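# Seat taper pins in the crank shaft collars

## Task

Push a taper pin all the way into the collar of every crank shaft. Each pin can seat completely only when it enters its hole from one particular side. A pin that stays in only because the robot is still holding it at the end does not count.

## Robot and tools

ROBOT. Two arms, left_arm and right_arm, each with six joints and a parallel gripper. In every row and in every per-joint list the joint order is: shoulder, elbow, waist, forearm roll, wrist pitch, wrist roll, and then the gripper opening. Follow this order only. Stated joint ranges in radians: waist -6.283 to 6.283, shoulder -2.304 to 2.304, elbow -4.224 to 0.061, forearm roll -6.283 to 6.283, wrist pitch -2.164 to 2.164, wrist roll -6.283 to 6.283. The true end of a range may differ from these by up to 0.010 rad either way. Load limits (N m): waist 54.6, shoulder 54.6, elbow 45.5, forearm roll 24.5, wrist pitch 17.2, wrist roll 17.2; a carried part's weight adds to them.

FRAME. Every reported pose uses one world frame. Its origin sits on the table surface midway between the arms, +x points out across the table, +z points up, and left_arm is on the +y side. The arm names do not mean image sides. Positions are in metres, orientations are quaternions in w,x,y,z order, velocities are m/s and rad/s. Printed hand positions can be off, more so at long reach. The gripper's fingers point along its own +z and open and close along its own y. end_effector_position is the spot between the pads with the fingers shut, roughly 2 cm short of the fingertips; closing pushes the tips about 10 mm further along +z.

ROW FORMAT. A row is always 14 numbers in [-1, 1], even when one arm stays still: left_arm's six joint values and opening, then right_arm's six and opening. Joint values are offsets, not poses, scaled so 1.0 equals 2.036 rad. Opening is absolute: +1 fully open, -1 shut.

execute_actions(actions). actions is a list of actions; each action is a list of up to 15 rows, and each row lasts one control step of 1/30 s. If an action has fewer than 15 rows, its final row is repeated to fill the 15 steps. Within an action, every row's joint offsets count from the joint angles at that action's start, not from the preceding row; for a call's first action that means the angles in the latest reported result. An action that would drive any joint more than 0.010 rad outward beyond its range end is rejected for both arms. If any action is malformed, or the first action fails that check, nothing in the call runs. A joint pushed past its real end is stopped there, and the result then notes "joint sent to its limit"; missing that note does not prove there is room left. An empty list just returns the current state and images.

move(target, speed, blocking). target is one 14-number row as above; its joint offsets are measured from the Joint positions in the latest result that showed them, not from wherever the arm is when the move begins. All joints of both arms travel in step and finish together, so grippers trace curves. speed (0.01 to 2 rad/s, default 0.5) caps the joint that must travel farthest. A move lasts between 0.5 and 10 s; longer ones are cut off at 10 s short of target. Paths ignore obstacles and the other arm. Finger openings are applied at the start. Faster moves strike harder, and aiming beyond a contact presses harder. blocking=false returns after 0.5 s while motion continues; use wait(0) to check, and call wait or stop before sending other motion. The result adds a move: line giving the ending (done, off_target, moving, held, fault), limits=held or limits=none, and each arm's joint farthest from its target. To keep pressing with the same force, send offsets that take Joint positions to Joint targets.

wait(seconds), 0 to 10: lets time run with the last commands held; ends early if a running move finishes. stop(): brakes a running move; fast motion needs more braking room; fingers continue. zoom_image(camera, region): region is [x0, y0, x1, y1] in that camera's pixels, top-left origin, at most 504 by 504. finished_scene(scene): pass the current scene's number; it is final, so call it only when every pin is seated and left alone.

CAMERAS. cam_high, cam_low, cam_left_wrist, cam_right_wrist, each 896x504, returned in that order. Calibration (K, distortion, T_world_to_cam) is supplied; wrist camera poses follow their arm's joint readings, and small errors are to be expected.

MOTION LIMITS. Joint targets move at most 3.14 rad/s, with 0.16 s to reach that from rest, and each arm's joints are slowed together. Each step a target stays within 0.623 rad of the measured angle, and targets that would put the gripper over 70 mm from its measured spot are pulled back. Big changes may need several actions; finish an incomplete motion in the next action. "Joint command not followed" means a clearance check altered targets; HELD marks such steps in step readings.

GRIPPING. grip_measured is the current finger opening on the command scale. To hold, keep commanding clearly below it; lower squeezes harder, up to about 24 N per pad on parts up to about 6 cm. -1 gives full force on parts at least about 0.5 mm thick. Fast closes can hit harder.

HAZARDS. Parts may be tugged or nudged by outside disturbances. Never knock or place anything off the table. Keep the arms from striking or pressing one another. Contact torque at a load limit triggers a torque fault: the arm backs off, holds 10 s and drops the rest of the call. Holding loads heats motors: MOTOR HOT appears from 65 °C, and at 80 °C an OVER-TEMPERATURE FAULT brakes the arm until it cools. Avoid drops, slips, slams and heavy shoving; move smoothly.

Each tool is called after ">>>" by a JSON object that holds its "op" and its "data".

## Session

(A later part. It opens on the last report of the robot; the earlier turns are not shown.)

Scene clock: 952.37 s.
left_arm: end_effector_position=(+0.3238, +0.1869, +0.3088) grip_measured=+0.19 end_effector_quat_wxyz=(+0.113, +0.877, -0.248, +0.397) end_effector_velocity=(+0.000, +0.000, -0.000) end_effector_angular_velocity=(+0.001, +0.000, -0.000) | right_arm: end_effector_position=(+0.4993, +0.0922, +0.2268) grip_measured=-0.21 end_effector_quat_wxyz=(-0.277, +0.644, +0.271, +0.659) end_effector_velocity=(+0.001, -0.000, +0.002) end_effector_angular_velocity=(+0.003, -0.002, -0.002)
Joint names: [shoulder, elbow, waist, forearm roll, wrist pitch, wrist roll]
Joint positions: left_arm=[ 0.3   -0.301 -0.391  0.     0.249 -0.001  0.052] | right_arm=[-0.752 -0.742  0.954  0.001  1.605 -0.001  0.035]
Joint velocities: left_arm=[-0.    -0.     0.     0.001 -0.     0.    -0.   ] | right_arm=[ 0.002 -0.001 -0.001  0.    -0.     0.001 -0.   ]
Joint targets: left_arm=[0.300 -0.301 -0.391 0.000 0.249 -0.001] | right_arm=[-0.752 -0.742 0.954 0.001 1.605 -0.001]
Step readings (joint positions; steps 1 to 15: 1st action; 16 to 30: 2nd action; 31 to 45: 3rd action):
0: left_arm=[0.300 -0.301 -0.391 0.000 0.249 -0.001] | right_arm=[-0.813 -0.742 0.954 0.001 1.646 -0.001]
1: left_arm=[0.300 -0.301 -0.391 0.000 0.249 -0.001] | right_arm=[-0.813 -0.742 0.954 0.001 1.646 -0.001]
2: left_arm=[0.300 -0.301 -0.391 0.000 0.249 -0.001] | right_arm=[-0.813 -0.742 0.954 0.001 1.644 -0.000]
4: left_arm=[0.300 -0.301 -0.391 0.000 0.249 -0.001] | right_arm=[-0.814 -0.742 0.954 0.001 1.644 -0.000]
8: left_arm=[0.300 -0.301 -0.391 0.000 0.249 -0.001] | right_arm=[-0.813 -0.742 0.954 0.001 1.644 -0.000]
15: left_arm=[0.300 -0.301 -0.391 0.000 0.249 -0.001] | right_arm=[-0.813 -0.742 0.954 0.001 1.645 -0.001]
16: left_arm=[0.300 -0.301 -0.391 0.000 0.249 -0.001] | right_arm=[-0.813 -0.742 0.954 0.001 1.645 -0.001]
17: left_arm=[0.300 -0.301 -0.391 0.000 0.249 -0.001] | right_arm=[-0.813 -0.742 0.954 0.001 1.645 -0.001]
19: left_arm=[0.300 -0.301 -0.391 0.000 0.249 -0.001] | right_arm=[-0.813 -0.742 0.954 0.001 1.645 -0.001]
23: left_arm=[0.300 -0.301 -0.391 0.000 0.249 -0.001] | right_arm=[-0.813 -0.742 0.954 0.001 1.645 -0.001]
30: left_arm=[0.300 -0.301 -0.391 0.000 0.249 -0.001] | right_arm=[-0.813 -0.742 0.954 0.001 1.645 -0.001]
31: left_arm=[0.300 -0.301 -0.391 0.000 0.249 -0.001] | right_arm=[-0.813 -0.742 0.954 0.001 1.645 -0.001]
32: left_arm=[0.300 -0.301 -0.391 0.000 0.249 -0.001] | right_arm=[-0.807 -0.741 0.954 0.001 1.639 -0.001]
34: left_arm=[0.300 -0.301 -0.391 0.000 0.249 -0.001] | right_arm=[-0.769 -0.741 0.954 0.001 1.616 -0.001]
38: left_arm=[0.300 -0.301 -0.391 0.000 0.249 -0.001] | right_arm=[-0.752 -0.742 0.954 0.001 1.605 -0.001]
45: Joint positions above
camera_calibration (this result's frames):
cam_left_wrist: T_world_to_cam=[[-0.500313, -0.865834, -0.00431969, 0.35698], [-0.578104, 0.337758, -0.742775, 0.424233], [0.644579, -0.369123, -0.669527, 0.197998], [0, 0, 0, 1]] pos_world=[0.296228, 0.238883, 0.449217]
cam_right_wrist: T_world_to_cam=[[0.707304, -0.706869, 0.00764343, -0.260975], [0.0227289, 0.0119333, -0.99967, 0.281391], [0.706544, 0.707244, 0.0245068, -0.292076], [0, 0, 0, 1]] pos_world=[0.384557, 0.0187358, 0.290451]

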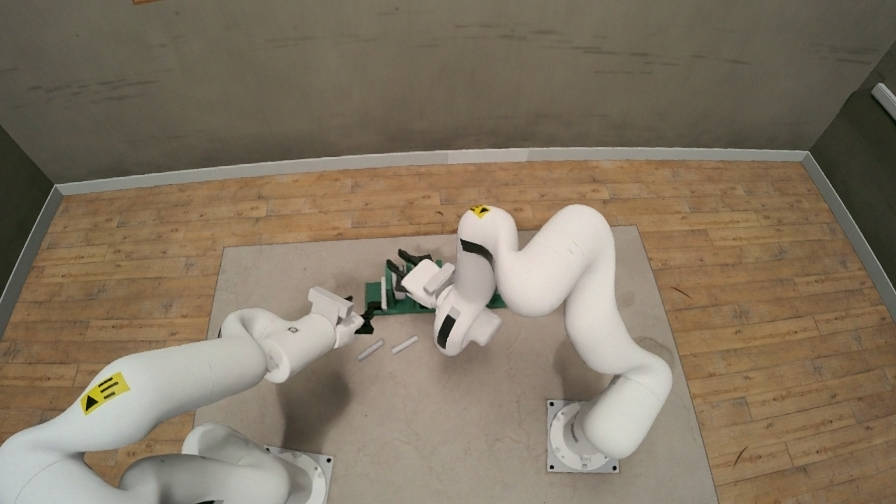

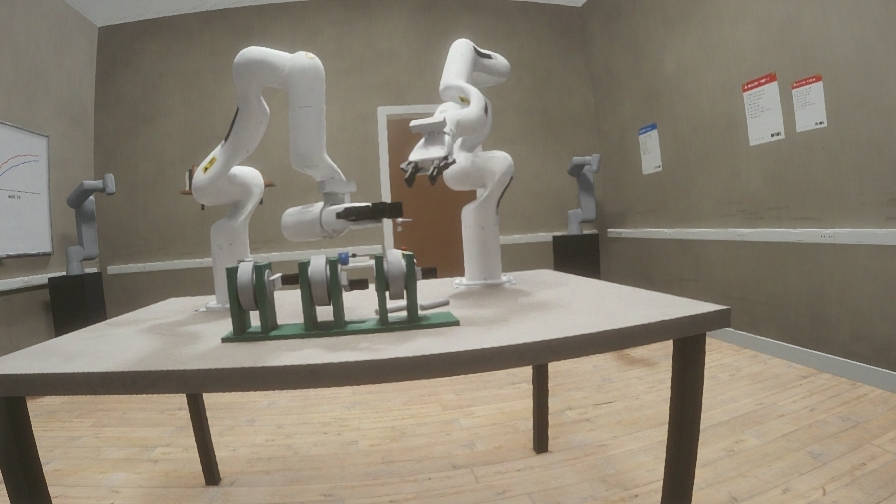

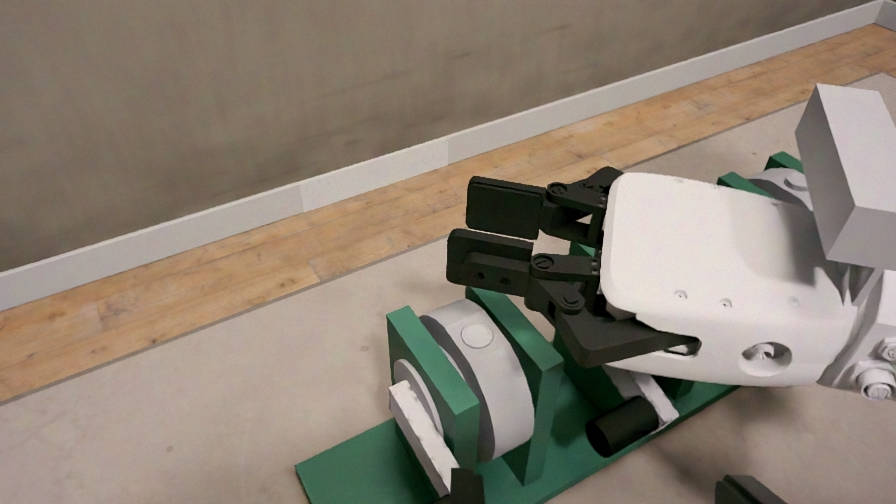

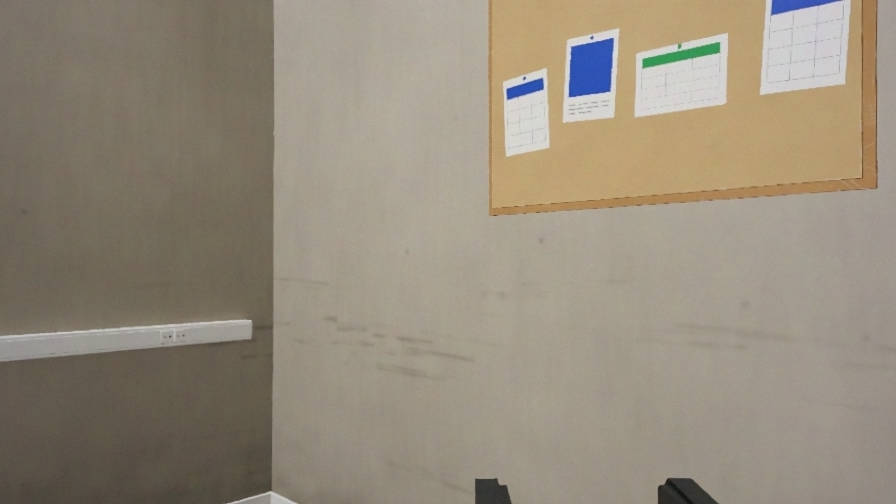

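>>> {"op": "move", "data": {"target": [0,0,0,0,0,0,0.2,0.27,-0.103,-0.208,0,-1,0,-1], "speed": 0.7}}

>>> {"op": "move", "data": {"target": [0,0,0,0,0,0,0.2,-0.092,0,0,0,-0.065,0,-1], "speed": 0.15}}

>>> {"op": "move", "data": {"target": [0,0,0,0,0,0,0.2,-0.028,0.005,0,0,0.033,0,-1], "speed": 0.03}}

>>> {"op": "zoom_image", "data": {"camera": "cam_low", "region": [200,200,300,300]}}

Scene clock: 970.97 s.
left_arm: end_effector_position=(+0.3238, +0.1869, +0.3088) grip_measured=+0.19 end_effector_quat_wxyz=(+0.113, +0.877, -0.248, +0.397) end_effector_velocity=(+0.000, -0.000, +0.000) end_effector_angular_velocity=(-0.000, -0.001, -0.000) | right_arm: end_effector_position=(+0.5570, -0.1745, +0.3035) grip_measured=-1.00 end_effector_quat_wxyz=(-0.030, +0.970, +0.184, +0.155) end_effector_velocity=(+0.000, -0.000, +0.001) end_effector_angular_velocity=(+0.001, -0.002, -0.002)
Joint names: [shoulder, elbow, waist, forearm roll, wrist pitch, wrist roll]
Joint positions: left_arm=[ 0.3   -0.301 -0.391  0.     0.249 -0.001  0.052] | right_arm=[-0.203 -0.951  0.531  0.001 -0.431 -0.001  0.   ]
Joint velocities: left_arm=[-0.     0.    -0.     0.     0.001 -0.    -0.   ] | right_arm=[ 0.003  0.    -0.    -0.    -0.     0.001  0.   ]
Joint targets: left_arm=[0.300 -0.301 -0.391 0.000 0.249 -0.001] | right_arm=[-0.203 -0.951 0.531 0.001 -0.431 -0.001]
move: done; limits=none; left_arm: farthest joint: the waist, 0.000 radians from its target (0.000 radians at the start); right_arm: farthest joint: the shoulder, 0.001 radians from its target (0.550 radians at the start)
camera_calibration (this result's frames):
cam_left_wrist: T_world_to_cam=[[-0.500313, -0.865834, -0.00431969, 0.35698], [-0.578104, 0.337758, -0.742775, 0.424233], [0.644579, -0.369123, -0.669527, 0.197998], [0, 0, 0, 1]] pos_world=[0.296228, 0.238883, 0.449217]
cam_right_wrist: T_world_to_cam=[[0.368956, -0.929363, 0.0124614, -0.342763], [-0.881206, -0.354038, -0.313263, 0.591267], [0.295547, 0.104599, -0.949585, 0.273338], [0, 0, 0, 1]] pos_world=[0.566708, -0.137812, 0.449051]

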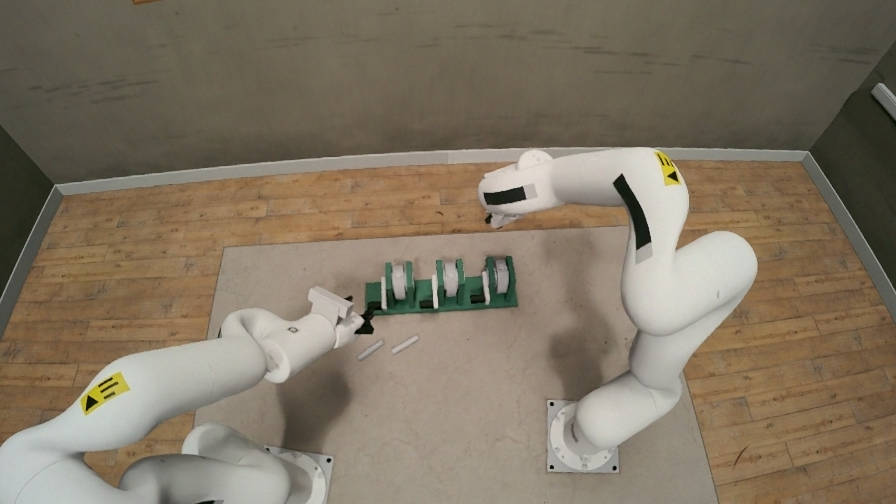

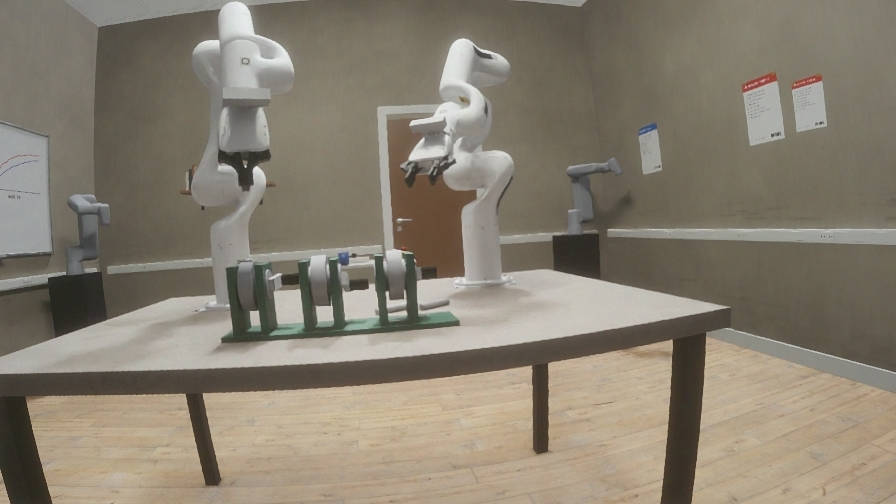

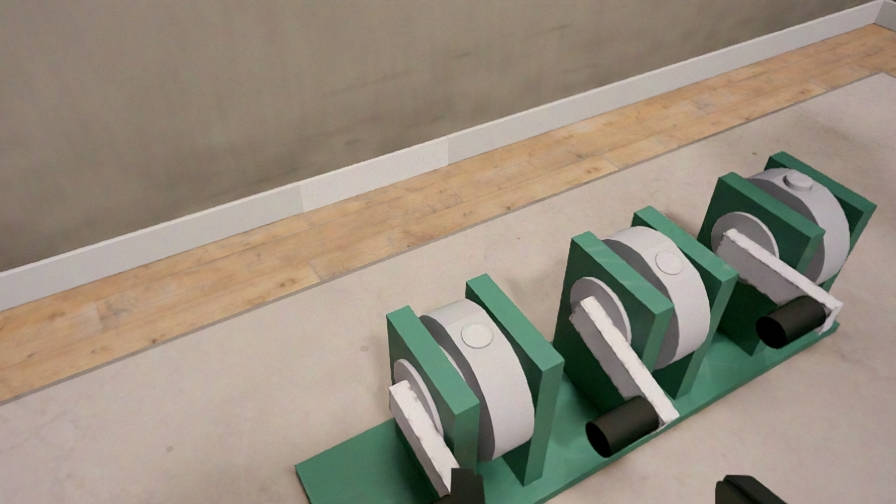

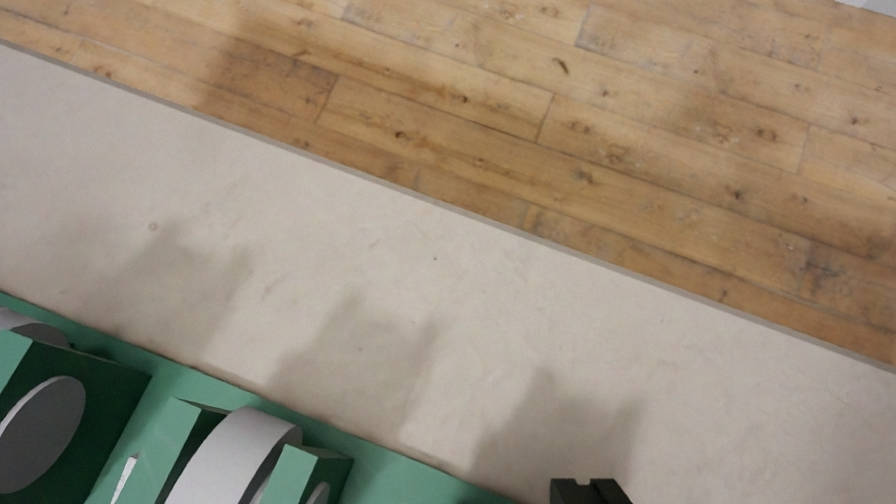

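Scene clock: 972.53 s.
left_arm: end_effector_position=(+0.3238, +0.1869, +0.3088) grip_measured=+0.19 end_effector_quat_wxyz=(+0.113, +0.877, -0.248, +0.397) end_effector_velocity=(+0.000, +0.000, +0.001) end_effector_angular_velocity=(-0.002, -0.002, +0.001) | right_arm: end_effector_position=(+0.5076, -0.1939, +0.1995) grip_measured=-1.00 end_effector_quat_wxyz=(-0.000, +0.983, +0.186, -0.001) end_effector_velocity=(-0.000, -0.000, +0.001) end_effector_angular_velocity=(-0.000, +0.000, -0.000)
Joint names: [shoulder, elbow, waist, forearm roll, wrist pitch, wrist roll]
Joint positions: left_arm=[ 0.3   -0.301 -0.391  0.     0.249 -0.001  0.052] | right_arm=[-0.39  -0.951  0.531  0.001 -0.563 -0.001  0.   ]
Joint velocities: left_arm=[ 0.002 -0.     0.001 -0.001  0.001  0.    -0.   ] | right_arm=[ 0.002 -0.    -0.    -0.    -0.002  0.     0.   ]
Joint targets: left_arm=[0.300 -0.301 -0.391 0.000 0.249 -0.001] | right_arm=[-0.390 -0.951 0.531 0.001 -0.563 -0.001]
move: done; limits=none; left_arm: farthest joint: the waist, 0.000 radians from its target (0.000 radians at the start); right_arm: farthest joint: the waist, 0.000 radians from its target (0.000 radians at the start)
camera_calibration (this result's frames):
cam_left_wrist: T_world_to_cam=[[-0.500314, -0.865834, -0.00431975, 0.35698], [-0.578104, 0.337758, -0.742775, 0.424233], [0.644579, -0.369123, -0.669527, 0.197998], [0, 0, 0, 1]] pos_world=[0.296228, 0.238883, 0.449217]
cam_right_wrist: T_world_to_cam=[[0.372474, -0.927981, 0.0106557, -0.342417], [-0.928036, -0.372491, 0.000434609, 0.465887], [0.00356584, -0.0100507, -0.999943, 0.327158], [0, 0, 0, 1]] pos_world=[0.558735, -0.14093, 0.330586]

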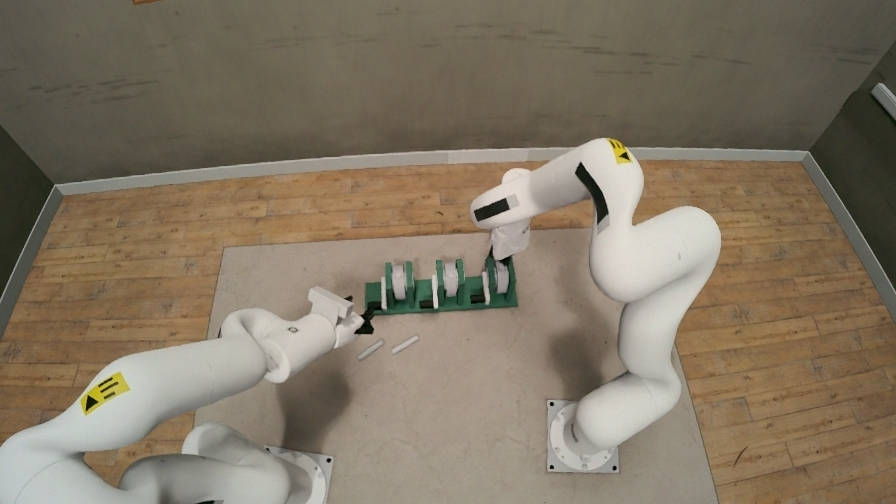

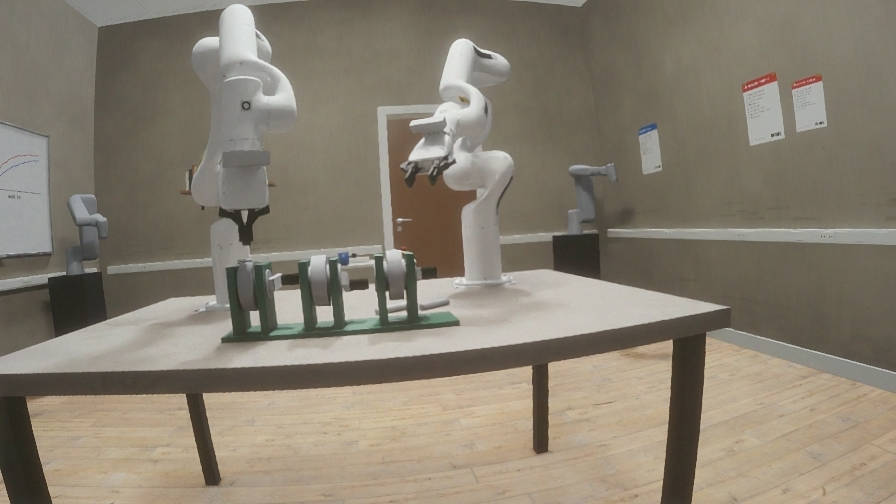

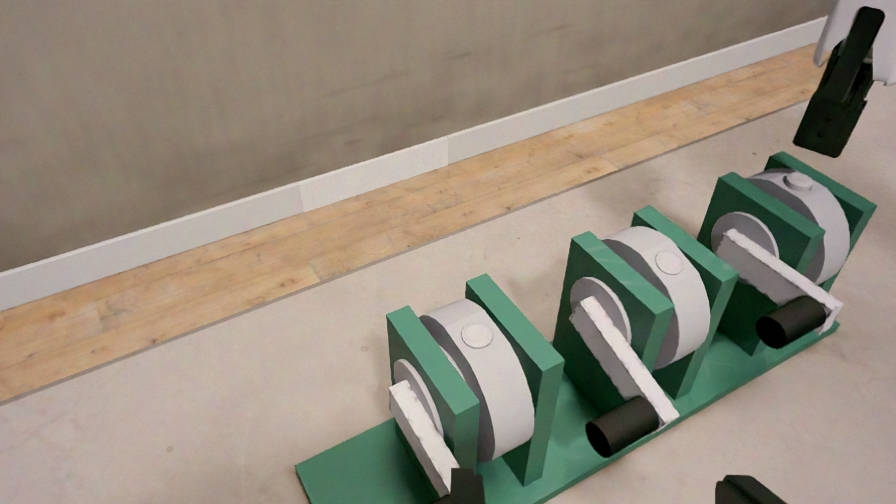

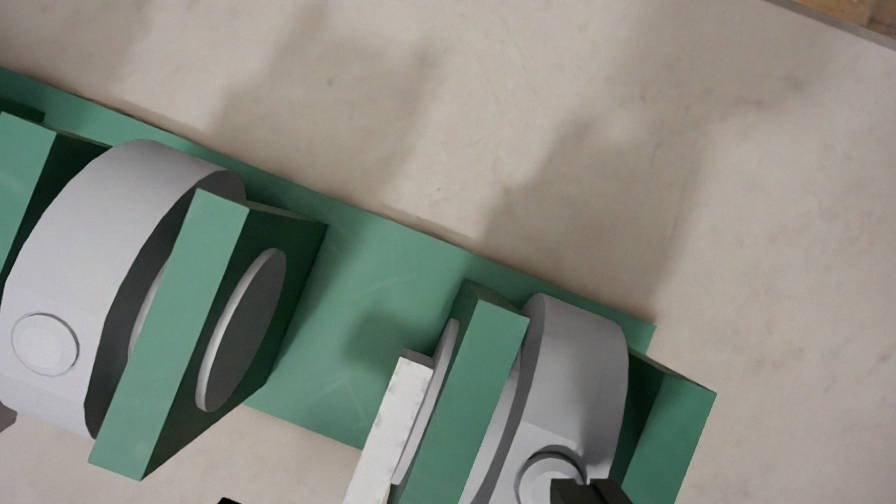

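Scene clock: 975.10 s.
left_arm: end_effector_position=(+0.3238, +0.1869, +0.3088) grip_measured=+0.19 end_effector_quat_wxyz=(+0.113, +0.877, -0.248, +0.397) end_effector_velocity=(-0.000, +0.000, -0.000) end_effector_angular_velocity=(+0.001, +0.002, -0.000) | right_arm: end_effector_position=(+0.5116, -0.1925, +0.1714) grip_measured=-1.00 end_effector_quat_wxyz=(-0.001, +0.983, +0.186, +0.004) end_effector_velocity=(+0.001, +0.001, +0.001) end_effector_angular_velocity=(+0.002, -0.003, -0.001)
Joint names: [shoulder, elbow, waist, forearm roll, wrist pitch, wrist roll]
Joint positions: left_arm=[ 0.3   -0.301 -0.391  0.     0.249 -0.001  0.052] | right_arm=[-0.442 -0.946  0.531  0.001 -0.496 -0.001  0.   ]
Joint velocities: left_arm=[-0.    -0.    -0.     0.    -0.002 -0.     0.   ] | right_arm=[ 0.001 -0.001  0.001  0.001  0.003  0.     0.   ]
Joint targets: left_arm=[0.300 -0.301 -0.391 0.000 0.249 -0.001] | right_arm=[-0.447 -0.941 0.531 0.001 -0.496 -0.001]
move: done; limits=none; left_arm: farthest joint: the waist, 0.000 radians from its target (0.000 radians at the start); right_arm: farthest joint: the shoulder, 0.005 radians from its target (0.057 radians at the start)
camera_calibration (this result's frames):
cam_left_wrist: T_world_to_cam=[[-0.500313, -0.865834, -0.00431971, 0.35698], [-0.578104, 0.337758, -0.742775, 0.424233], [0.644579, -0.369123, -0.669527, 0.197998], [0, 0, 0, 1]] pos_world=[0.296228, 0.238883, 0.449217]
cam_right_wrist: T_world_to_cam=[[0.372299, -0.928049, 0.0108662, -0.342267], [-0.928028, -0.372398, -0.00915881, 0.471723], [0.0125464, -0.00667429, -0.999899, 0.295185], [0, 0, 0, 1]] pos_world=[0.561495, -0.140002, 0.303195]

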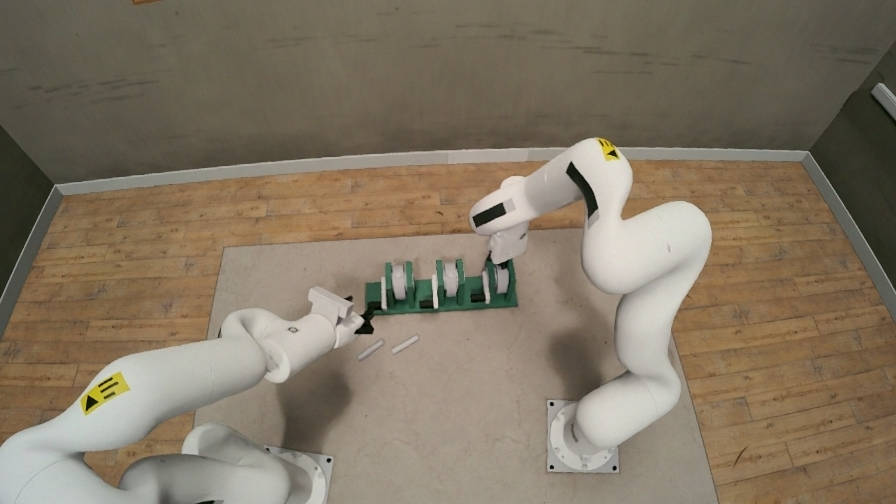

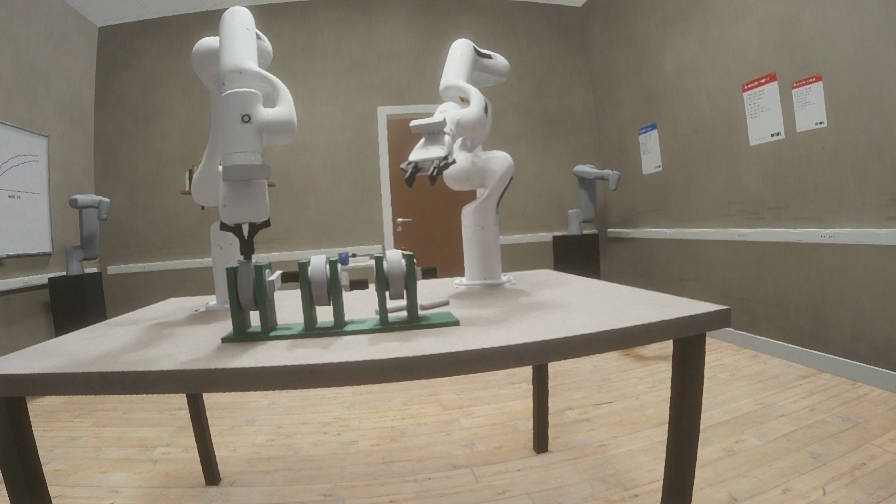

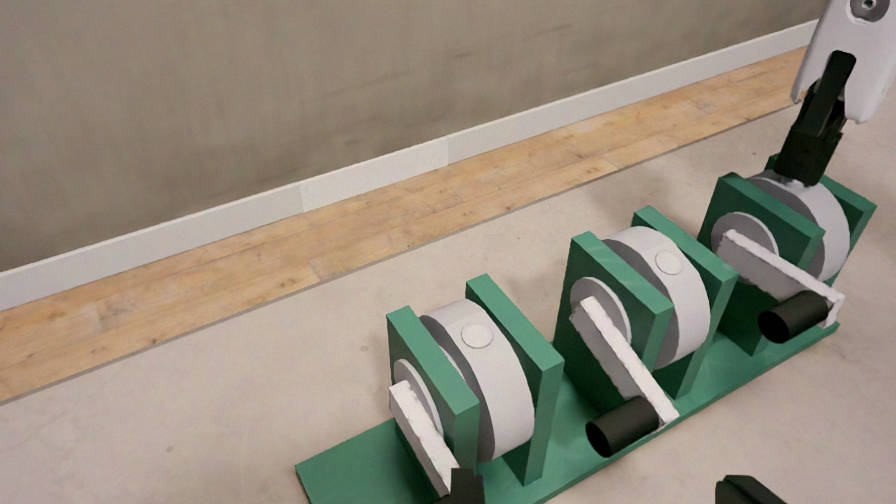

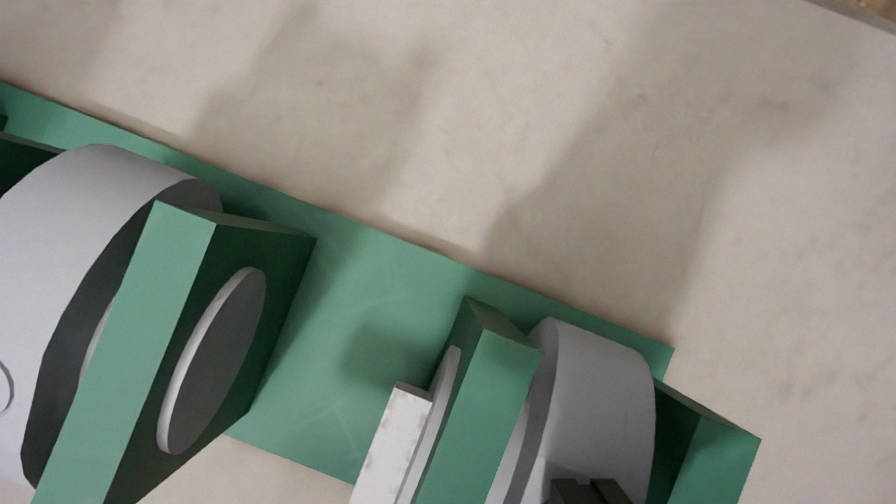

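Region (200, 200, 300, 300) of cam_low's 896x504 image, scaled by 5.040, with more detail than that image has.

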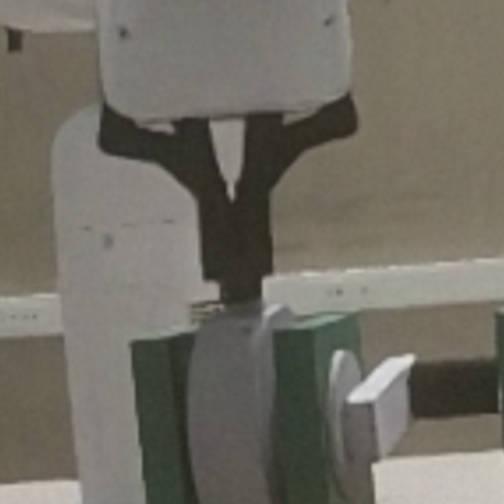

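Seems lower. Lift and look.

>>> {"op": "move", "data": {"target": [0,0,0,0,0,0,0.2,0.03,-0.003,0,0,-0.036,0,-1], "speed": 0.08}}

>>> {"op": "zoom_image", "data": {"camera": "cam_left_wrist", "region": [690,100,890,300]}}

Scene clock: 989.30 s.
left_arm: end_effector_position=(+0.3238, +0.1869, +0.3088) grip_measured=+0.19 end_effector_quat_wxyz=(+0.113, +0.877, -0.248, +0.397) end_effector_velocity=(-0.000, -0.000, +0.000) end_effector_angular_velocity=(-0.001, -0.001, -0.000) | right_arm: end_effector_position=(+0.5079, -0.1940, +0.2042) grip_measured=-1.00 end_effector_quat_wxyz=(-0.000, +0.983, +0.186, +0.001) end_effector_velocity=(+0.000, -0.000, +0.001) end_effector_angular_velocity=(+0.000, -0.001, -0.001)
Joint names: [shoulder, elbow, waist, forearm roll, wrist pitch, wrist roll]
Joint positions: left_arm=[ 0.3   -0.301 -0.391  0.     0.249 -0.001  0.052] | right_arm=[-0.381 -0.952  0.531  0.001 -0.569 -0.001  0.   ]
Joint velocities: left_arm=[ 0.001  0.    -0.     0.     0.    -0.    -0.   ] | right_arm=[ 0.001 -0.    -0.001 -0.    -0.     0.     0.   ]
Joint targets: left_arm=[0.300 -0.301 -0.391 0.000 0.249 -0.001] | right_arm=[-0.381 -0.952 0.531 0.001 -0.569 -0.001]
move: done; limits=none; left_arm: farthest joint: the waist, 0.000 radians from its target (0.000 radians at the start); right_arm: farthest joint: the waist, 0.000 radians from its target (0.000 radians at the start)
camera_calibration (this result's frames):
cam_left_wrist: T_world_to_cam=[[-0.500313, -0.865834, -0.00431971, 0.35698], [-0.578104, 0.337758, -0.742775, 0.424233], [0.644579, -0.369123, -0.669527, 0.197998], [0, 0, 0, 1]] pos_world=[0.296228, 0.238883, 0.449217]
cam_right_wrist: T_world_to_cam=[[0.372384, -0.928016, 0.0107839, -0.342604], [-0.928055, -0.372433, -0.00288129, 0.466798], [0.00669016, -0.00893511, -0.999938, 0.330488], [0, 0, 0, 1]] pos_world=[0.558583, -0.141139, 0.335507]

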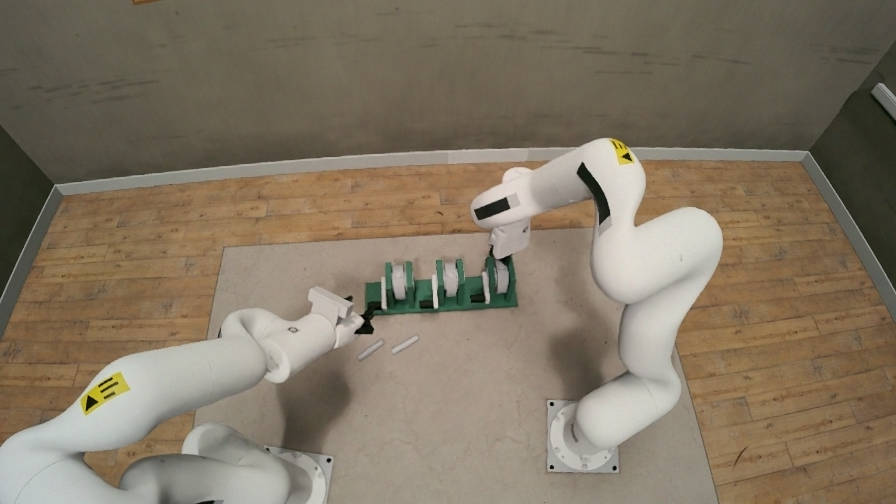

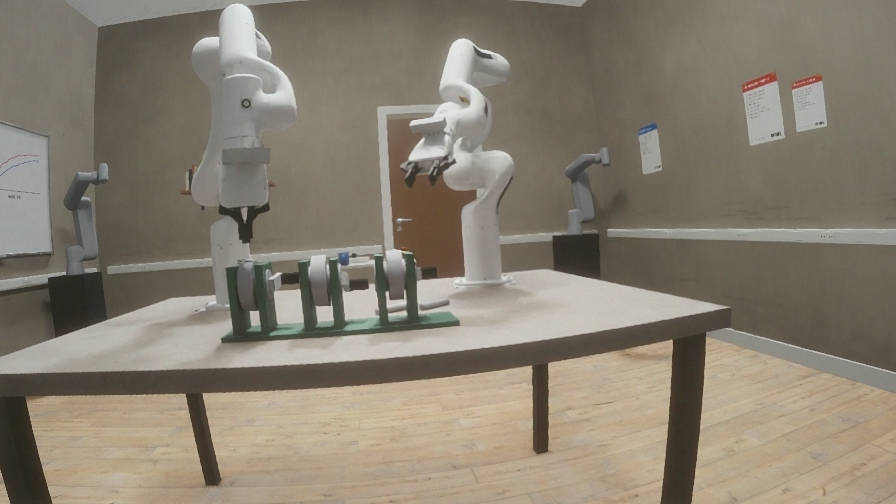

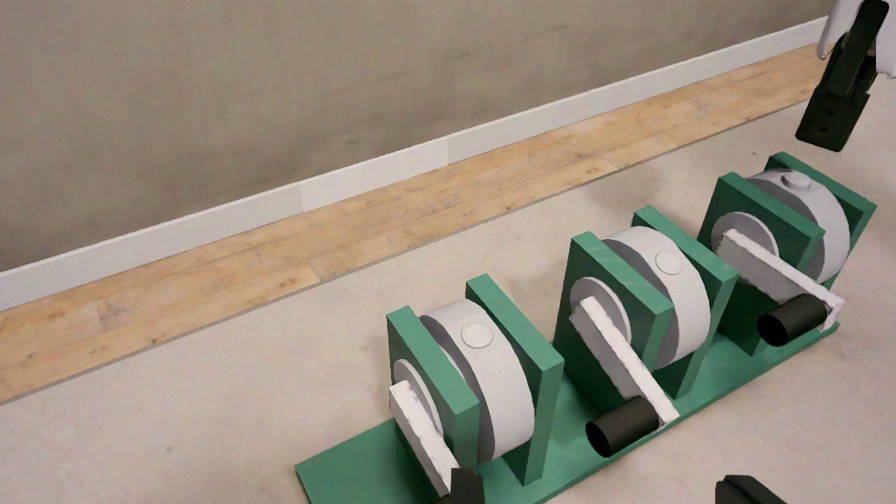

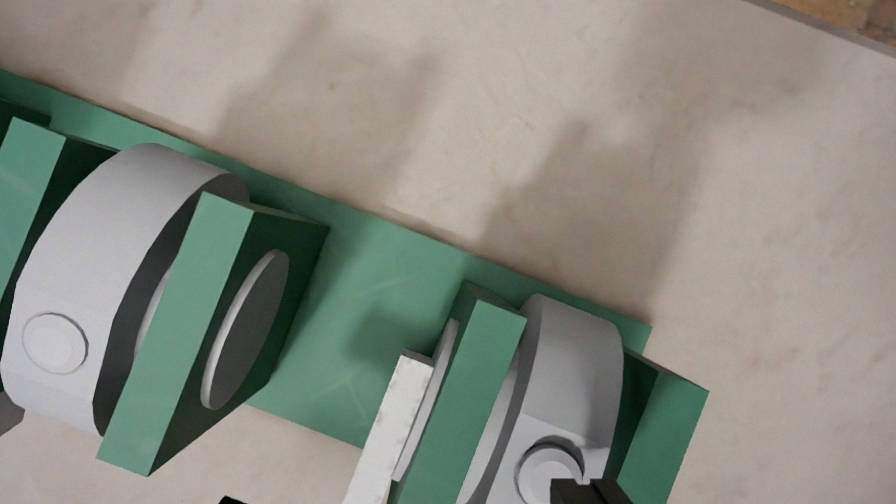

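Region (690, 100, 890, 300) of cam_left_wrist's 896x504 image, scaled by 2.520, with more detail than that image has.

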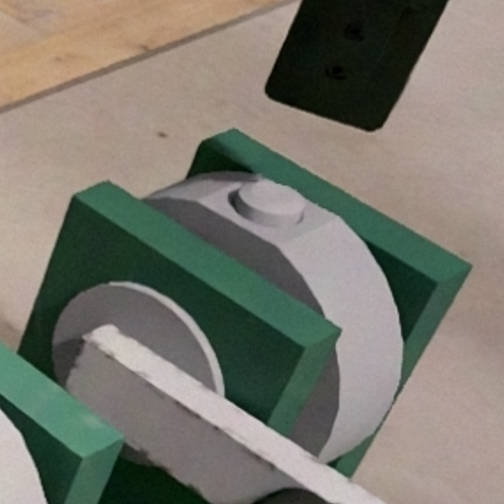

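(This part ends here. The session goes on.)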